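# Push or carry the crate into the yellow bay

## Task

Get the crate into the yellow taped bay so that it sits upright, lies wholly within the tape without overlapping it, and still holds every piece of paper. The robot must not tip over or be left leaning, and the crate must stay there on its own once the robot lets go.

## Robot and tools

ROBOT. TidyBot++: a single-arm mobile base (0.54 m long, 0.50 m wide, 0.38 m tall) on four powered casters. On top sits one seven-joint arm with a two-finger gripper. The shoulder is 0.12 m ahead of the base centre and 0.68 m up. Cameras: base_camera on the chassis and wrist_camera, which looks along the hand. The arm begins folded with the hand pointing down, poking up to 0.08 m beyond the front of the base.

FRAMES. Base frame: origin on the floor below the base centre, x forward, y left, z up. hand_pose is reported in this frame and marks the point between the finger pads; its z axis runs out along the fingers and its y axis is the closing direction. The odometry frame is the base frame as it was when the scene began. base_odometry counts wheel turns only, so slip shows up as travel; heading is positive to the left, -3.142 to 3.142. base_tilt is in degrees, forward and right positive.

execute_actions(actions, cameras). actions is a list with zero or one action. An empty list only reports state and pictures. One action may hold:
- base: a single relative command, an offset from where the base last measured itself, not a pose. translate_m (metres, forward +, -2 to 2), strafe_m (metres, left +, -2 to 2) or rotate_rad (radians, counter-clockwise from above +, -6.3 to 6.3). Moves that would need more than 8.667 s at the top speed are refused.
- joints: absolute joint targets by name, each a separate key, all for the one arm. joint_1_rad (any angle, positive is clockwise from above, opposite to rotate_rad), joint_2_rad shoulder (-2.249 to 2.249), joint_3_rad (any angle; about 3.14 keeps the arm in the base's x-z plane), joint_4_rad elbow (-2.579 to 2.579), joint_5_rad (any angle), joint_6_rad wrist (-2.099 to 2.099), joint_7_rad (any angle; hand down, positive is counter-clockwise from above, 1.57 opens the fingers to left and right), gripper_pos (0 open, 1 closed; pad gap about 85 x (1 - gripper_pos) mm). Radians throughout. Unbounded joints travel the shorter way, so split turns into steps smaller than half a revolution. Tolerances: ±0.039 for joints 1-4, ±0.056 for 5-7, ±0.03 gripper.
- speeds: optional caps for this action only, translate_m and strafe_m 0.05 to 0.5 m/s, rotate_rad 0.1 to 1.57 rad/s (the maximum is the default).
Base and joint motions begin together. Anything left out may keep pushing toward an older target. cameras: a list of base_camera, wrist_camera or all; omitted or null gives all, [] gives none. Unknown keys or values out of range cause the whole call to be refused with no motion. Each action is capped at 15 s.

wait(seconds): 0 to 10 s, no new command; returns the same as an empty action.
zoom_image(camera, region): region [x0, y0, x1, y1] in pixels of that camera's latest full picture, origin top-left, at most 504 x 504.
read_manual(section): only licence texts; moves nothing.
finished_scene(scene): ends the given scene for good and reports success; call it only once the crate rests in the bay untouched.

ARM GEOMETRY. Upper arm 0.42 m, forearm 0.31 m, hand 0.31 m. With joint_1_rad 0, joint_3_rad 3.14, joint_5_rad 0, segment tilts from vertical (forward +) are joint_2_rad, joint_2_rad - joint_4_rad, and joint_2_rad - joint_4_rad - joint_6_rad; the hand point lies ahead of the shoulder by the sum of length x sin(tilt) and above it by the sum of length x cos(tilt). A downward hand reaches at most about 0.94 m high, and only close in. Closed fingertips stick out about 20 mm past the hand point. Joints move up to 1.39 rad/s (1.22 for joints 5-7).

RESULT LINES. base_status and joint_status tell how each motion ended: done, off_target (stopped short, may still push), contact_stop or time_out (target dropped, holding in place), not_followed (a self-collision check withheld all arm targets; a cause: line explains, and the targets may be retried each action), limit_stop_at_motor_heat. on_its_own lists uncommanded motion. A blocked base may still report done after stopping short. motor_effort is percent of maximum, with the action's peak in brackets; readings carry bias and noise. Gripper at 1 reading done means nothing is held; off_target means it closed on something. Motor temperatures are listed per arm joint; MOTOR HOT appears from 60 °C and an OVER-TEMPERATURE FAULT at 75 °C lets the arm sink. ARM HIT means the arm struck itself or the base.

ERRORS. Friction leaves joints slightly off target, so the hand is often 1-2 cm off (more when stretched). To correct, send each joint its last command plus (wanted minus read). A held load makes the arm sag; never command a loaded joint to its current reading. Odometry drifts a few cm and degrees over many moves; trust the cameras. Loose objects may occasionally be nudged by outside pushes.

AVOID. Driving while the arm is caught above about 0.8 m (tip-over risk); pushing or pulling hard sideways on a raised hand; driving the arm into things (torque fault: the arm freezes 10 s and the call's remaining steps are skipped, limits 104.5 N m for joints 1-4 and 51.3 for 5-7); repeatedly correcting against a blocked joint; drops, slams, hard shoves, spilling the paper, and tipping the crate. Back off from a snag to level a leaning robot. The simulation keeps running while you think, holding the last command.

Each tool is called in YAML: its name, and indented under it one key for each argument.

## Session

execute_actions:
  actions: []

Scene clock: 0.00 s.
Motor temperatures (°C, as the motors report them): [28 27 25 25 33 39 32]
base_odometry: x=+0.000 y=+0.000 heading=+0.000 (m, m, rad; odometry frame)
base_tilt: forward=-0.3 right=-0.7 (deg)
base_status: not commanded
joint_positions: joint_1_rad=-0.001 joint_2_rad=-0.317 joint_3_rad=+3.096 joint_4_rad=-2.495 joint_5_rad=-0.017 joint_6_rad=-0.907 joint_7_rad=+1.560 gripper_pos=+0.000
joint_status: not commanded
motor_effort: joint_1_rad=+0 joint_2_rad=-3 joint_3_rad=+1 joint_4_rad=+17 joint_5_rad=+0 joint_6_rad=+2 joint_7_rad=+1 (%)
hand_pose: x=+0.2627 y=+0.0106 z=+0.5912 quat_wxyz=(-0.001, +1.000, +0.012, +0.028) (m; base frame)
pictures: base_camera, wrist_camera
Images, in order (width x height): base_camera 644x364, wrist_camera 644x476.

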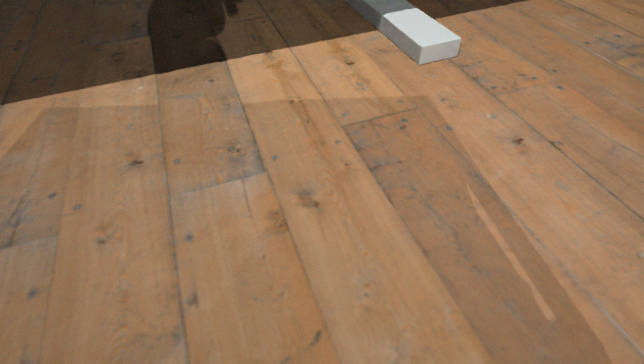

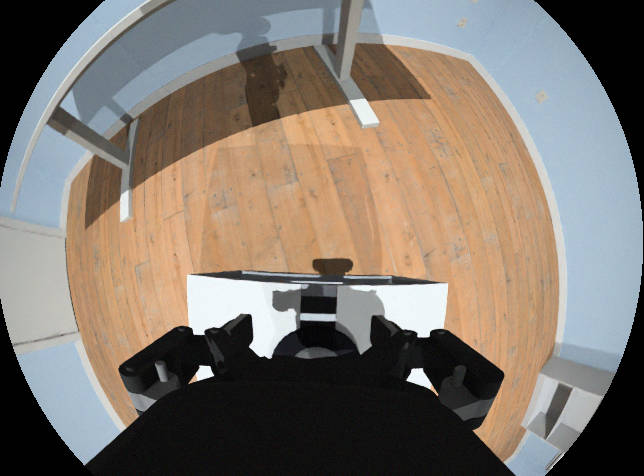

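execute_actions:
  actions:
    - {"base":{"rotate_rad":-2.85},"joints":{"joint_6_rad":-0.5,"joint_4_rad":-2.2}}

Scene clock: 4.20 s.
Motor temperatures (°C, as the motors report them): [28 27 25 25 33 39 32]
base_odometry: x=+0.000 y=+0.000 heading=-2.850 (m, m, rad; odometry frame)
base_tilt: forward=-0.3 right=-0.6 (deg)
base_status: done
joint_positions: joint_1_rad=-0.001 joint_2_rad=-0.317 joint_3_rad=+3.096 joint_4_rad=-2.202 joint_5_rad=-0.017 joint_6_rad=-0.530 joint_7_rad=+1.560 gripper_pos=+0.000
joint_status: all done
motor_effort: joint_1_rad=+0(1) joint_2_rad=-8(9) joint_3_rad=+1(1) joint_4_rad=+20(20) joint_5_rad=+0(2) joint_6_rad=+7(6) joint_7_rad=+1(1) (%)
hand_pose: x=+0.4927 y=+0.0216 z=+0.7515 quat_wxyz=(-0.010, +0.935, +0.013, +0.355) (m; base frame)
pictures: base_camera, wrist_camera
Images, in order (width x height): base_camera 644x364, wrist_camera 644x476.

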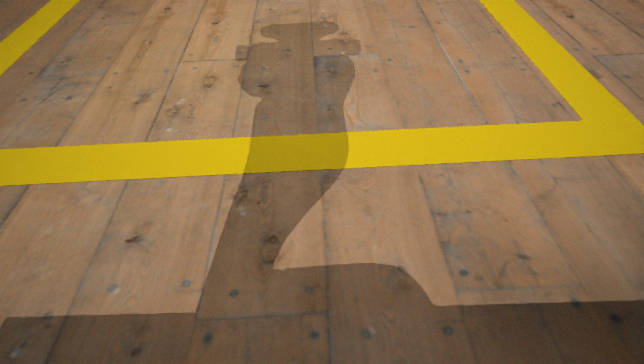

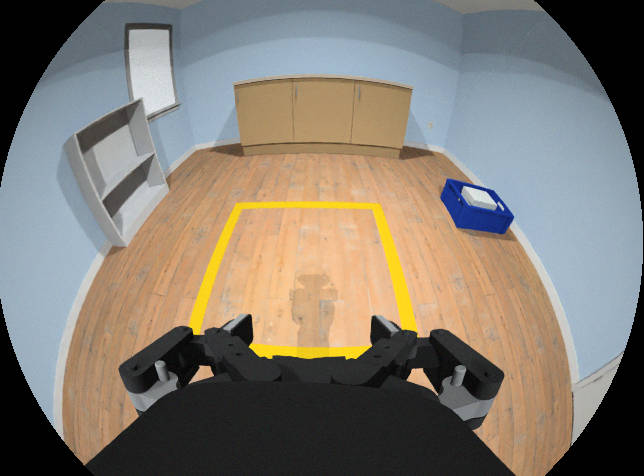

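execute_actions:
  actions:
    - {"base":{"translate_m":1.05}}
  cameras: []

execute_actions:
  actions:
    - {"base":{"rotate_rad":-1.2},"joints":{"joint_3_rad":3.15,"joint_2_rad":0.89,"joint_4_rad":-1.535,"joint_6_rad":-0.74}}

Scene clock: 9.87 s.
Motor temperatures (°C, as the motors report them): [28 27 25 25 33 39 32]
base_odometry: x=-1.006 y=-0.301 heading=-2.851 (m, m, rad; odometry frame)
base_tilt: forward=-0.3 right=-0.6 (deg)
base_status: done
joint_positions: joint_1_rad=-0.001 joint_2_rad=-0.317 joint_3_rad=+3.096 joint_4_rad=-2.202 joint_5_rad=-0.017 joint_6_rad=-0.530 joint_7_rad=+1.560 gripper_pos=+0.000
joint_status: not commanded
motor_effort: joint_1_rad=+0(0) joint_2_rad=-8(11) joint_3_rad=+1(0) joint_4_rad=+20(21) joint_5_rad=+1(1) joint_6_rad=+6(7) joint_7_rad=+1(1) (%)
hand_pose: x=+0.4927 y=+0.0216 z=+0.7515 quat_wxyz=(-0.010, +0.935, +0.013, +0.355) (m; base frame)
pictures: none
No camera images: the call's "cameras" was empty. Leave "cameras" out to get every camera's image.

Scene clock: 12.33 s.
Motor temperatures (°C, as the motors report them): [28 27 25 25 33 39 32]
base_odometry: x=-1.006 y=-0.301 heading=+2.233 (m, m, rad; odometry frame)
base_tilt: forward=-0.2 right=-0.6 (deg)
base_status: done
joint_positions: joint_1_rad=+0.000 joint_2_rad=+0.882 joint_3_rad=+3.137 joint_4_rad=-1.549 joint_5_rad=-0.017 joint_6_rad=-0.697 joint_7_rad=+1.560 gripper_pos=+0.000
joint_status: all done
motor_effort: joint_1_rad=+0(4) joint_2_rad=-41(43) joint_3_rad=+0(3) joint_4_rad=+11(20) joint_5_rad=+0(1) joint_6_rad=+0(6) joint_7_rad=+1(1) (%)
hand_pose: x=+0.6527 y=+0.0073 z=+0.3995 quat_wxyz=(-0.007, +1.000, -0.011, +0.006) (m; base frame)
pictures: base_camera, wrist_camera
Images, in order (width x height): base_camera 644x364, wrist_camera 644x476.

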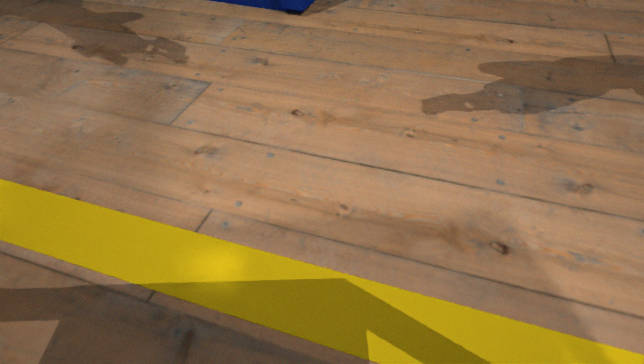

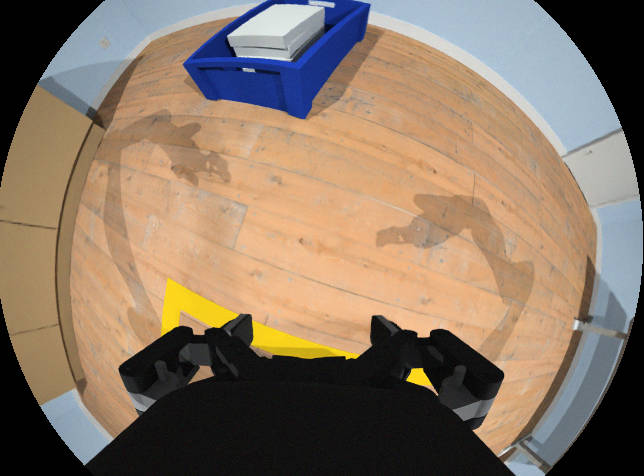

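execute_actions:
  actions:
    - {"base":{"rotate_rad":0.17}}
  cameras: []

execute_actions:
  actions:
    - {"base":{"translate_m":0.55},"joints":{"gripper_pos":1,"joint_7_rad":1.1}}

Scene clock: 15.33 s.
Motor temperatures (°C, as the motors report them): [28 27 25 25 33 39 32]
base_odometry: x=-1.006 y=-0.301 heading=+2.402 (m, m, rad; odometry frame)
base_tilt: forward=-0.3 right=-0.6 (deg)
base_status: done
joint_positions: joint_1_rad=-0.002 joint_2_rad=+0.882 joint_3_rad=+3.142 joint_4_rad=-1.548 joint_5_rad=-0.017 joint_6_rad=-0.697 joint_7_rad=+1.560 gripper_pos=+0.000
joint_status: not commanded
motor_effort: joint_1_rad=+0(6) joint_2_rad=-42(42) joint_3_rad=+0(4) joint_4_rad=+11(11) joint_5_rad=-1(1) joint_6_rad=+0(1) joint_7_rad=+1(1) (%)
hand_pose: x=+0.6534 y=+0.0058 z=+0.3997 quat_wxyz=(-0.005, +1.000, -0.011, +0.007) (m; base frame)
pictures: none
No camera images: the call's "cameras" was empty. Leave "cameras" out to get every camera's image.

Scene clock: 17.80 s.
Motor temperatures (°C, as the motors report them): [28 27 25 25 33 39 32]
base_odometry: x=-1.412 y=+0.070 heading=+2.402 (m, m, rad; odometry frame)
base_tilt: forward=-0.2 right=-0.6 (deg)
base_status: done
joint_positions: joint_1_rad=-0.002 joint_2_rad=+0.882 joint_3_rad=+3.142 joint_4_rad=-1.541 joint_5_rad=-0.017 joint_6_rad=-0.702 joint_7_rad=+1.120 gripper_pos=+0.999
joint_status: all done
motor_effort: joint_1_rad=+0(1) joint_2_rad=-42(43) joint_3_rad=-1(1) joint_4_rad=+11(13) joint_5_rad=+0(0) joint_6_rad=+0(0) joint_7_rad=+1(1) (%)
hand_pose: x=+0.6559 y=+0.0058 z=+0.4012 quat_wxyz=(-0.007, +0.974, -0.228, +0.007) (m; base frame)
pictures: base_camera, wrist_camera
Images, in order (width x height): base_camera 644x364, wrist_camera 644x476.

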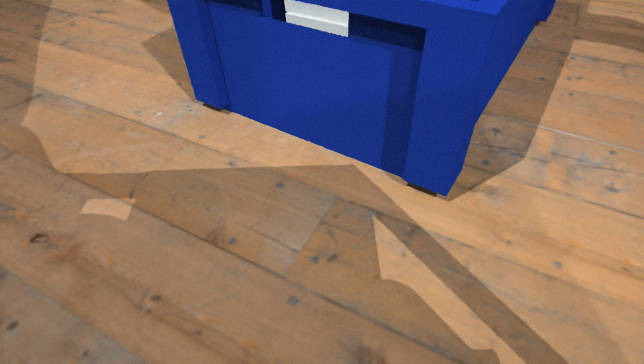

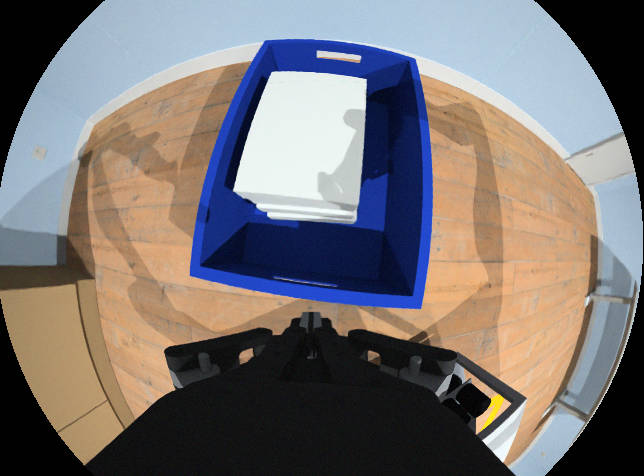

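execute_actions:
  actions:
    - {"base":{"translate_m":0.055},"joints":{"joint_7_rad":1.0}}
  cameras: []

execute_actions:
  actions:
    - {"joints":{"joint_2_rad":1.308,"joint_4_rad":-1.386,"joint_6_rad":-0.42}}
  cameras: []

execute_actions:
  actions:
    - {"joints":{"joint_2_rad":1.55,"joint_4_rad":-1.21,"joint_6_rad":-0.4}}
  cameras: ["base_camera"]

execute_actions:
  actions:
    - {"base":{"translate_m":-1.0},"speeds":{"translate_m":0.15},"joints":{"joint_7_rad":1.4}}

Scene clock: 22.03 s.
Motor temperatures (°C, as the motors report them): [28 27 25 25 33 39 32]
base_odometry: x=-1.453 y=+0.107 heading=+2.401 (m, m, rad; odometry frame)
base_tilt: forward=-0.2 right=-0.6 (deg)
base_status: done
joint_positions: joint_1_rad=-0.002 joint_2_rad=+0.883 joint_3_rad=+3.142 joint_4_rad=-1.537 joint_5_rad=-0.017 joint_6_rad=-0.703 joint_7_rad=+1.034 gripper_pos=+0.999
joint_status: all done
motor_effort: joint_1_rad=+0(2) joint_2_rad=-42(44) joint_3_rad=-1(1) joint_4_rad=+11(13) joint_5_rad=+0(1) joint_6_rad=+1(1) joint_7_rad=+1(1) (%)
hand_pose: x=+0.6576 y=+0.0058 z=+0.4019 quat_wxyz=(-0.008, +0.963, -0.271, +0.008) (m; base frame)
pictures: none
No camera images: the call's "cameras" was empty. Leave "cameras" out to get every camera's image.

Scene clock: 23.80 s.
Motor temperatures (°C, as the motors report them): [28 27 25 25 33 39 32]
base_odometry: x=-1.453 y=+0.107 heading=+2.401 (m, m, rad; odometry frame)
base_tilt: forward=-0.2 right=-0.6 (deg)
base_status: not commanded
joint_positions: joint_1_rad=-0.002 joint_2_rad=+1.308 joint_3_rad=+3.142 joint_4_rad=-1.399 joint_5_rad=-0.017 joint_6_rad=-0.462 joint_7_rad=+1.034 gripper_pos=+0.999
joint_status: all done
motor_effort: joint_1_rad=+0(0) joint_2_rad=-44(48) joint_3_rad=-1(1) joint_4_rad=+7(11) joint_5_rad=+0(0) joint_6_rad=+0(0) joint_7_rad=+1(1) (%)
hand_pose: x=+0.6489 y=+0.0048 z=+0.1946 quat_wxyz=(+0.000, +0.962, -0.272, -0.014) (m; base frame)
pictures: none
No camera images: the call's "cameras" was empty. Leave "cameras" out to get every camera's image.

Scene clock: 25.07 s.
Motor temperatures (°C, as the motors report them): [28 27 25 25 33 39 32]
base_odometry: x=-1.453 y=+0.107 heading=+2.401 (m, m, rad; odometry frame)
base_tilt: forward=-0.3 right=-0.6 (deg)
base_status: not commanded
joint_positions: joint_1_rad=+0.001 joint_2_rad=+1.542 joint_3_rad=+3.144 joint_4_rad=-1.218 joint_5_rad=-0.017 joint_6_rad=-0.435 joint_7_rad=+1.034 gripper_pos=+0.999
joint_status: all done
motor_effort: joint_1_rad=-1(3) joint_2_rad=-44(47) joint_3_rad=-2(5) joint_4_rad=+6(8) joint_5_rad=+0(1) joint_6_rad=-1(6) joint_7_rad=+1(1) (%)
hand_pose: x=+0.6400 y=+0.0014 z=+0.0912 quat_wxyz=(+0.005, +0.962, -0.273, -0.026) (m; base frame)
pictures: base_camera
Images, in order (width x height): base_camera 644x364.

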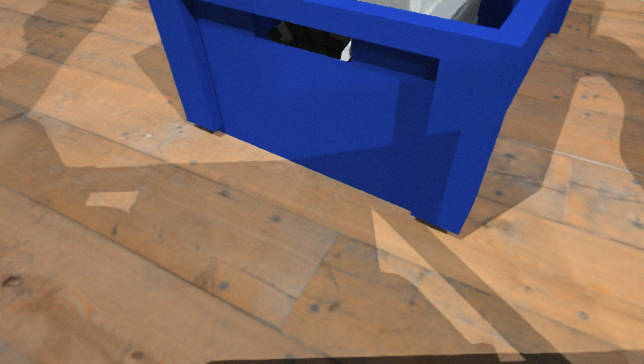

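Scene clock: 32.43 s.
Motor temperatures (°C, as the motors report them): [28 27 25 25 33 39 32]
base_odometry: x=-0.715 y=-0.568 heading=+2.401 (m, m, rad; odometry frame)
base_tilt: forward=-0.2 right=-0.6 (deg)
base_status: done
joint_positions: joint_1_rad=-0.006 joint_2_rad=+1.544 joint_3_rad=+3.152 joint_4_rad=-1.207 joint_5_rad=-0.017 joint_6_rad=-0.376 joint_7_rad=+1.377 gripper_pos=+0.999
joint_status: all done
motor_effort: joint_1_rad=+0(13) joint_2_rad=-46(58) joint_3_rad=-1(11) joint_4_rad=+7(20) joint_5_rad=+0(3) joint_6_rad=+0(26) joint_7_rad=+1(6) (%)
hand_pose: x=+0.6638 y=+0.0005 z=+0.0911 quat_wxyz=(+0.001, +0.995, -0.101, +0.007) (m; base frame)
pictures: base_camera, wrist_camera
Images, in order (width x height): base_camera 644x364, wrist_camera 644x476.

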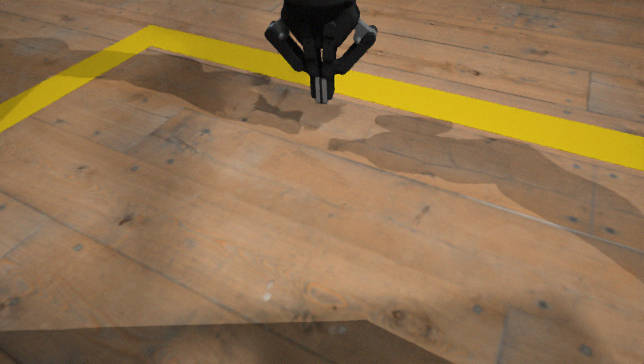

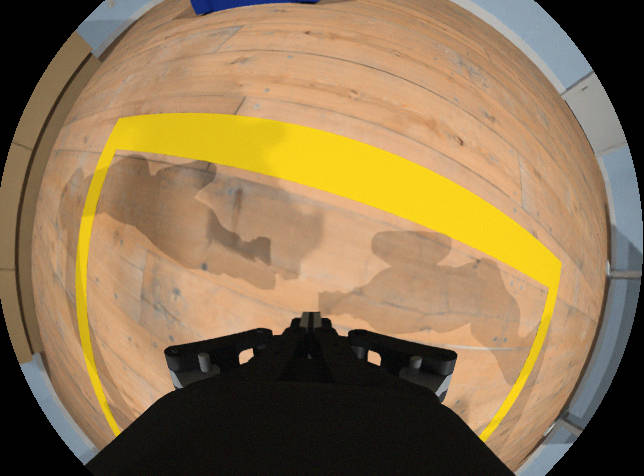

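execute_actions:
  actions:
    - {"base":{"translate_m":0.6},"joints":{"gripper_pos":0,"joint_7_rad":1.57,"joint_2_rad":0.89,"joint_4_rad":-1.535,"joint_6_rad":-0.74}}

Scene clock: 36.27 s.
Motor temperatures (°C, as the motors report them): [28 28 25 25 33 39 32]
base_odometry: x=-1.158 y=-0.163 heading=+2.401 (m, m, rad; odometry frame)
base_tilt: forward=-0.2 right=-0.6 (deg)
base_status: done
joint_positions: joint_1_rad=-0.006 joint_2_rad=+0.903 joint_3_rad=+3.152 joint_4_rad=-1.522 joint_5_rad=-0.017 joint_6_rad=-0.697 joint_7_rad=+1.525 gripper_pos=+0.000
joint_status: all done
motor_effort: joint_1_rad=+0(3) joint_2_rad=-43(50) joint_3_rad=-1(3) joint_4_rad=+12(11) joint_5_rad=+0(1) joint_6_rad=+0(1) joint_7_rad=+1(1) (%)
hand_pose: x=+0.6619 y=+0.0022 z=+0.3940 quat_wxyz=(-0.002, +1.000, -0.029, +0.010) (m; base frame)
pictures: base_camera, wrist_camera
Images, in order (width x height): base_camera 644x364, wrist_camera 644x476.

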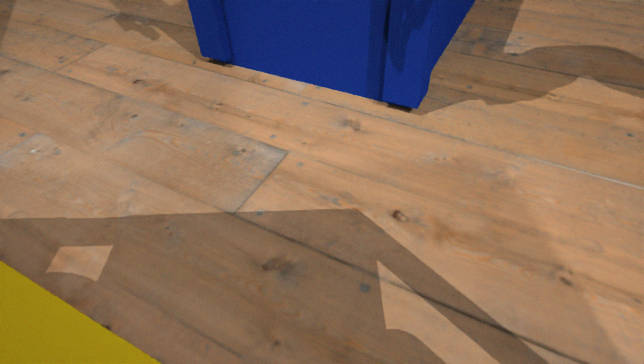

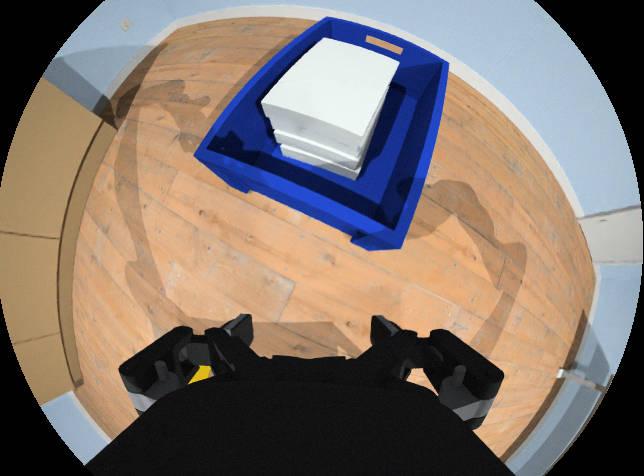

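execute_actions:
  actions:
    - {"base":{"translate_m":0.135},"joints":{"joint_7_rad":-0.43}}
  cameras: ["wrist_camera"]

execute_actions:
  actions:
    - {"joints":{"joint_2_rad":1.308,"joint_4_rad":-1.386,"joint_6_rad":-0.42}}

Scene clock: 39.83 s.
Motor temperatures (°C, as the motors report them): [28 28 25 25 33 39 32]
base_odometry: x=-1.258 y=-0.072 heading=+2.402 (m, m, rad; odometry frame)
base_tilt: forward=-0.3 right=-0.6 (deg)
base_status: done
joint_positions: joint_1_rad=-0.006 joint_2_rad=+0.903 joint_3_rad=+3.152 joint_4_rad=-1.527 joint_5_rad=-0.017 joint_6_rad=-0.702 joint_7_rad=-0.409 gripper_pos=+0.000
joint_status: all done
motor_effort: joint_1_rad=+0(2) joint_2_rad=-42(44) joint_3_rad=+0(2) joint_4_rad=+11(12) joint_5_rad=+0(1) joint_6_rad=+0(0) joint_7_rad=+1(1) (%)
hand_pose: x=+0.6578 y=+0.0022 z=+0.3930 quat_wxyz=(-0.005, +0.543, -0.840, +0.001) (m; base frame)
pictures: wrist_camera
Images, in order (width x height): wrist_camera 644x476.

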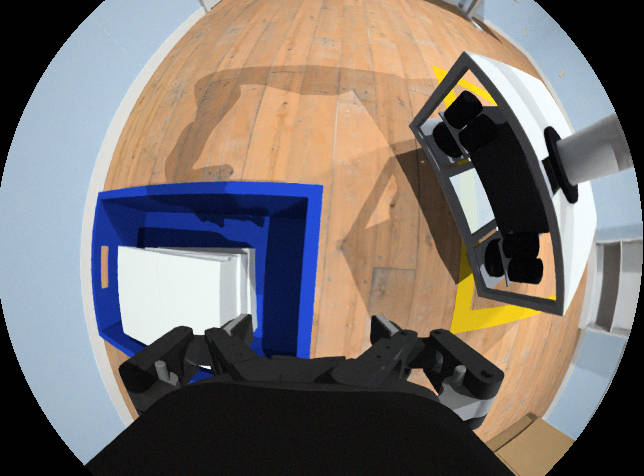

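Scene clock: 41.60 s.
Motor temperatures (°C, as the motors report them): [28 28 25 25 33 39 32]
base_odometry: x=-1.258 y=-0.072 heading=+2.402 (m, m, rad; odometry frame)
base_tilt: forward=-0.2 right=-0.6 (deg)
base_status: not commanded
joint_positions: joint_1_rad=-0.006 joint_2_rad=+1.309 joint_3_rad=+3.152 joint_4_rad=-1.399 joint_5_rad=-0.017 joint_6_rad=-0.462 joint_7_rad=-0.409 gripper_pos=+0.000
joint_status: all done
motor_effort: joint_1_rad=+0(0) joint_2_rad=-45(48) joint_3_rad=-1(1) joint_4_rad=+7(11) joint_5_rad=+0(0) joint_6_rad=+0(1) joint_7_rad=+1(1) (%)
hand_pose: x=+0.6489 y=+0.0007 z=+0.1943 quat_wxyz=(+0.012, +0.543, -0.839, -0.007) (m; base frame)
pictures: base_camera, wrist_camera
Images, in order (width x height): base_camera 644x364, wrist_camera 644x476.

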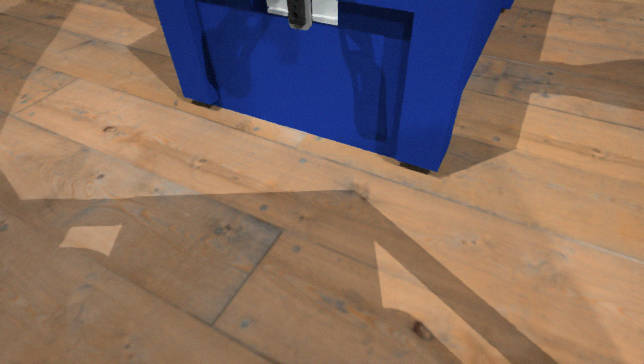

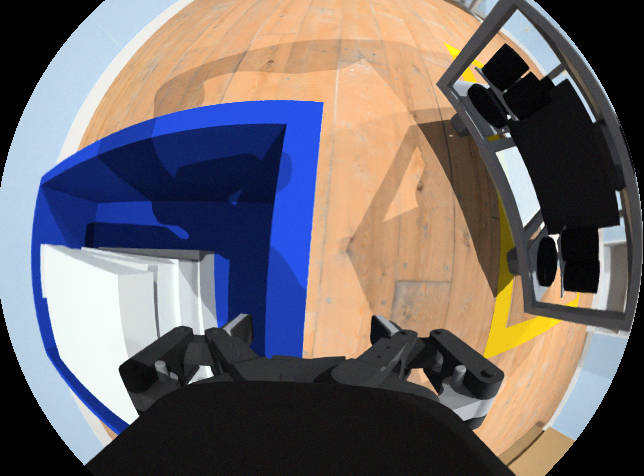

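execute_actions:
  actions:
    - {"joints":{"gripper_pos":1}}
  cameras: []

execute_actions:
  actions:
    - {"base":{"translate_m":-1.1},"speeds":{"translate_m":0.15},"joints":{"joint_2_rad":1.4,"joint_4_rad":-1.48,"joint_6_rad":-0.55}}

Scene clock: 44.03 s.
Motor temperatures (°C, as the motors report them): [28 28 25 25 33 39 32]
base_odometry: x=-1.258 y=-0.072 heading=+2.402 (m, m, rad; odometry frame)
base_tilt: forward=-0.2 right=-0.6 (deg)
base_status: not commanded
joint_positions: joint_1_rad=+0.003 joint_2_rad=+1.306 joint_3_rad=+3.153 joint_4_rad=-1.385 joint_5_rad=-0.017 joint_6_rad=-0.445 joint_7_rad=-0.413 gripper_pos=+0.781
joint_status: gripper_pos off_target (ended at +0.781, target +1.000)
motor_effort: joint_1_rad=+0(5) joint_2_rad=-44(45) joint_3_rad=+2(6) joint_4_rad=+7(11) joint_5_rad=+5(6) joint_6_rad=-1(4) joint_7_rad=+5(6) (%)
hand_pose: x=+0.6638 y=-0.0048 z=+0.1975 quat_wxyz=(-0.001, +0.538, -0.843, +0.003) (m; base frame)
pictures: none
No camera images: the call's "cameras" was empty. Leave "cameras" out to get every camera's image.

Scene clock: 52.03 s.
Motor temperatures (°C, as the motors report them): [28 28 25 25 33 39 32]
base_odometry: x=-0.446 y=-0.814 heading=+2.401 (m, m, rad; odometry frame)
base_tilt: forward=-0.2 right=-0.6 (deg)
base_status: done
joint_positions: joint_1_rad=-0.003 joint_2_rad=+1.316 joint_3_rad=+3.158 joint_4_rad=-1.355 joint_5_rad=-0.017 joint_6_rad=-0.409 joint_7_rad=-0.413 gripper_pos=+0.784
joint_status: joint_2_rad off_target (ended at +1.316, target +1.400); joint_4_rad off_target (ended at -1.355, target -1.480); joint_6_rad off_target (ended at -0.409, target -0.550)
motor_effort: joint_1_rad=+2(6) joint_2_rad=-29(47) joint_3_rad=-1(4) joint_4_rad=-13(19) joint_5_rad=-4(5) joint_6_rad=-19(25) joint_7_rad=-4(5) (%)
hand_pose: x=+0.6880 y=-0.0051 z=+0.1968 quat_wxyz=(-0.023, +0.540, -0.841, +0.021) (m; base frame)
pictures: base_camera, wrist_camera
Images, in order (width x height): base_camera 644x364, wrist_camera 644x476.

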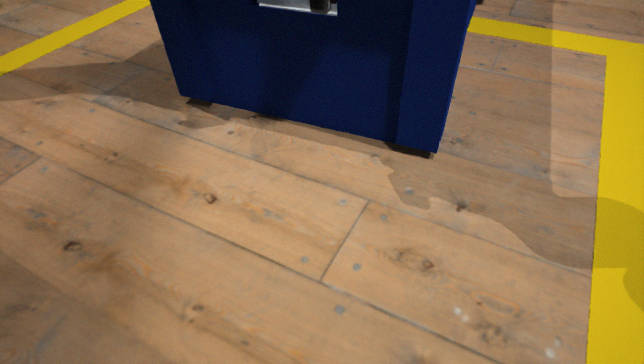

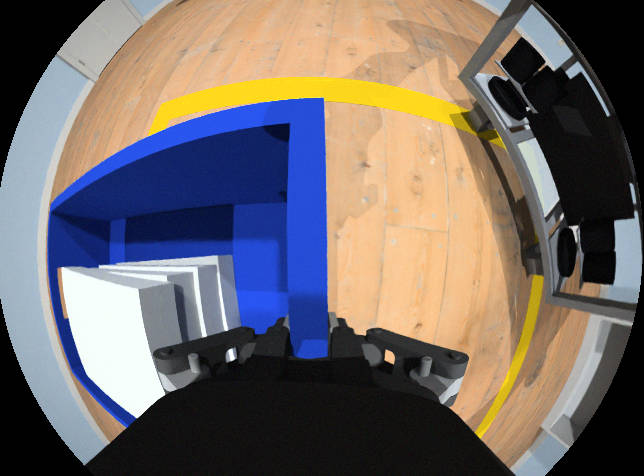

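execute_actions:
  actions:
    - {"base":{"translate_m":-0.3},"speeds":{"translate_m":0.15}}
  cameras: []

execute_actions:
  actions:
    - {"base":{"strafe_m":0.12},"speeds":{"strafe_m":0.1}}

Scene clock: 56.07 s.
Motor temperatures (°C, as the motors report them): [28 28 25 26 33 39 32]
base_odometry: x=-0.224 y=-1.016 heading=+2.401 (m, m, rad; odometry frame)
base_tilt: forward=-0.2 right=-0.6 (deg)
base_status: done
joint_positions: joint_1_rad=-0.004 joint_2_rad=+1.316 joint_3_rad=+3.158 joint_4_rad=-1.357 joint_5_rad=-0.017 joint_6_rad=-0.398 joint_7_rad=-0.413 gripper_pos=+0.785
joint_status: not commanded
motor_effort: joint_1_rad=+3(3) joint_2_rad=-28(38) joint_3_rad=-1(3) joint_4_rad=-12(22) joint_5_rad=-5(5) joint_6_rad=-17(29) joint_7_rad=-4(4) (%)
hand_pose: x=+0.6903 y=-0.0046 z=+0.1968 quat_wxyz=(-0.027, +0.540, -0.841, +0.023) (m; base frame)
pictures: none
No camera images: the call's "cameras" was empty. Leave "cameras" out to get every camera's image.

Scene clock: 57.83 s.
Motor temperatures (°C, as the motors report them): [28 28 25 26 33 39 32]
base_odometry: x=-0.305 y=-1.104 heading=+2.401 (m, m, rad; odometry frame)
base_tilt: forward=-0.2 right=-0.6 (deg)
base_status: done
joint_positions: joint_1_rad=+0.063 joint_2_rad=+1.312 joint_3_rad=+3.214 joint_4_rad=-1.376 joint_5_rad=-0.004 joint_6_rad=-0.412 joint_7_rad=-0.413 gripper_pos=+0.785
joint_status: not commanded
motor_effort: joint_1_rad=-12(14) joint_2_rad=-26(30) joint_3_rad=-11(15) joint_4_rad=-9(14) joint_5_rad=-2(9) joint_6_rad=-14(19) joint_7_rad=+2(5) (%)
hand_pose: x=+0.6728 y=-0.0771 z=+0.1967 quat_wxyz=(+0.002, +0.511, -0.859, +0.040) (m; base frame)
pictures: base_camera, wrist_camera
Images, in order (width x height): base_camera 644x364, wrist_camera 644x476.

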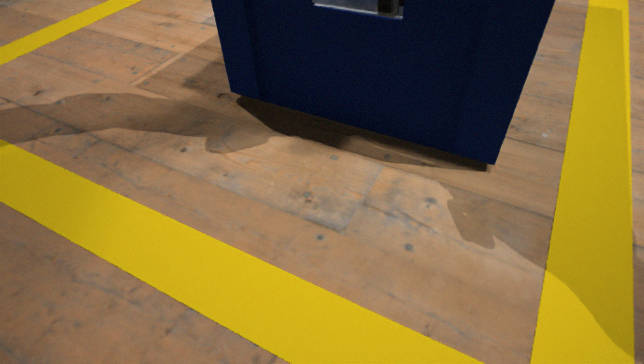

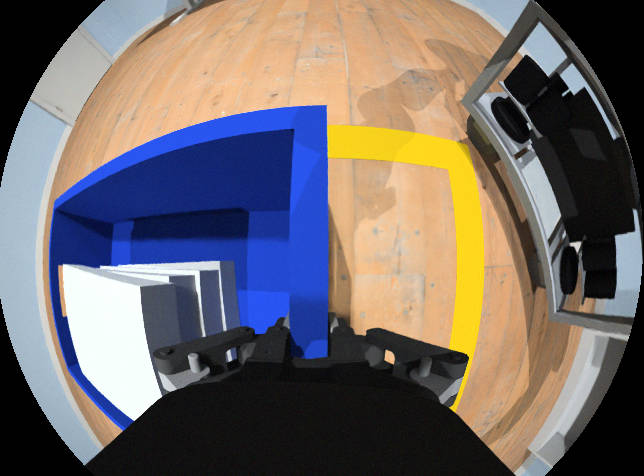

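A little more, then release.

execute_actions:
  actions:
    - {"base":{"translate_m":-0.07},"speeds":{"translate_m":0.1}}
  cameras: []

execute_actions:
  actions:
    - {"joints":{"joint_1_rad":0.04,"joint_3_rad":3.2,"joint_2_rad":1.31,"joint_4_rad":-1.36,"joint_6_rad":-0.4,"gripper_pos":0}}
  cameras: []

execute_actions:
  actions:
    - {"joints":{"joint_2_rad":0.9,"joint_4_rad":-1.5,"joint_6_rad":-0.7}}
  cameras: []

execute_actions:
  actions:
    - {"joints":{"joint_2_rad":0.8,"joint_4_rad":-0.7,"joint_6_rad":-1.3,"joint_7_rad":1.57}}

Scene clock: 61.83 s.
Motor temperatures (°C, as the motors report them): [28 28 25 26 33 39 32]
base_odometry: x=-0.254 y=-1.151 heading=+2.401 (m, m, rad; odometry frame)
base_tilt: forward=-0.2 right=-0.6 (deg)
base_status: done
joint_positions: joint_1_rad=+0.038 joint_2_rad=+1.317 joint_3_rad=+3.199 joint_4_rad=-1.354 joint_5_rad=-0.004 joint_6_rad=-0.410 joint_7_rad=-0.413 gripper_pos=+0.785
joint_status: not commanded
motor_effort: joint_1_rad=-5(12) joint_2_rad=-27(35) joint_3_rad=-5(11) joint_4_rad=-13(20) joint_5_rad=+0(1) joint_6_rad=-18(27) joint_7_rad=+2(3) (%)
hand_pose: x=+0.6859 y=-0.0551 z=+0.1968 quat_wxyz=(-0.010, +0.523, -0.851, +0.040) (m; base frame)
pictures: none
No camera images: the call's "cameras" was empty. Leave "cameras" out to get every camera's image.

Scene clock: 62.93 s.
Motor temperatures (°C, as the motors report them): [28 28 25 26 33 39 32]
base_odometry: x=-0.254 y=-1.152 heading=+2.401 (m, m, rad; odometry frame)
base_tilt: forward=-0.2 right=-0.6 (deg)
base_status: not commanded
joint_positions: joint_1_rad=+0.034 joint_2_rad=+1.318 joint_3_rad=+3.199 joint_4_rad=-1.372 joint_5_rad=-0.004 joint_6_rad=-0.413 joint_7_rad=-0.413 gripper_pos=+0.000
joint_status: all done
motor_effort: joint_1_rad=+0(6) joint_2_rad=-45(47) joint_3_rad=+1(6) joint_4_rad=+8(14) joint_5_rad=+0(0) joint_6_rad=+0(18) joint_7_rad=+1(1) (%)
hand_pose: x=+0.6739 y=-0.0521 z=+0.1932 quat_wxyz=(-0.001, +0.525, -0.850, +0.033) (m; base frame)
pictures: none
No camera images: the call's "cameras" was empty. Leave "cameras" out to get every camera's image.

Scene clock: 64.60 s.
Motor temperatures (°C, as the motors report them): [28 28 25 26 33 39 32]
base_odometry: x=-0.254 y=-1.152 heading=+2.401 (m, m, rad; odometry frame)
base_tilt: forward=-0.2 right=-0.6 (deg)
base_status: not commanded
joint_positions: joint_1_rad=+0.034 joint_2_rad=+0.901 joint_3_rad=+3.199 joint_4_rad=-1.487 joint_5_rad=-0.004 joint_6_rad=-0.659 joint_7_rad=-0.413 gripper_pos=+0.000
joint_status: all done
motor_effort: joint_1_rad=+0(0) joint_2_rad=-42(49) joint_3_rad=+0(0) joint_4_rad=+12(12) joint_5_rad=+0(1) joint_6_rad=+1(2) joint_7_rad=+1(1) (%)
hand_pose: x=+0.6917 y=-0.0502 z=+0.4039 quat_wxyz=(-0.027, +0.516, -0.855, +0.045) (m; base frame)
pictures: none
No camera images: the call's "cameras" was empty. Leave "cameras" out to get every camera's image.

Scene clock: 67.03 s.
Motor temperatures (°C, as the motors report them): [28 28 25 26 33 39 32]
base_odometry: x=-0.254 y=-1.152 heading=+2.401 (m, m, rad; odometry frame)
base_tilt: forward=-0.2 right=-0.6 (deg)
base_status: not commanded
joint_positions: joint_1_rad=+0.034 joint_2_rad=+0.808 joint_3_rad=+3.199 joint_4_rad=-0.708 joint_5_rad=-0.004 joint_6_rad=-1.258 joint_7_rad=+1.532 gripper_pos=+0.000
joint_status: all done
motor_effort: joint_1_rad=+0(0) joint_2_rad=-48(48) joint_3_rad=+0(0) joint_4_rad=+19(19) joint_5_rad=+1(0) joint_6_rad=+4(4) joint_7_rad=+1(0) (%)
hand_pose: x=+0.8476 y=-0.0504 z=+0.6993 quat_wxyz=(+0.021, +0.982, -0.052, +0.183) (m; base frame)
pictures: base_camera, wrist_camera
Images, in order (width x height): base_camera 644x364, wrist_camera 644x476.

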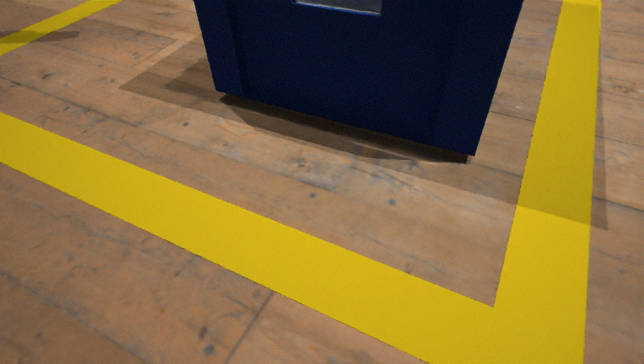

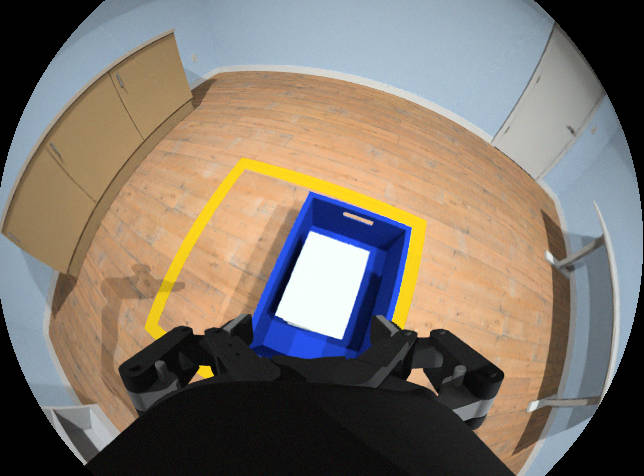

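finished_scene:
  scene: 2

The scene is finished: the task was done.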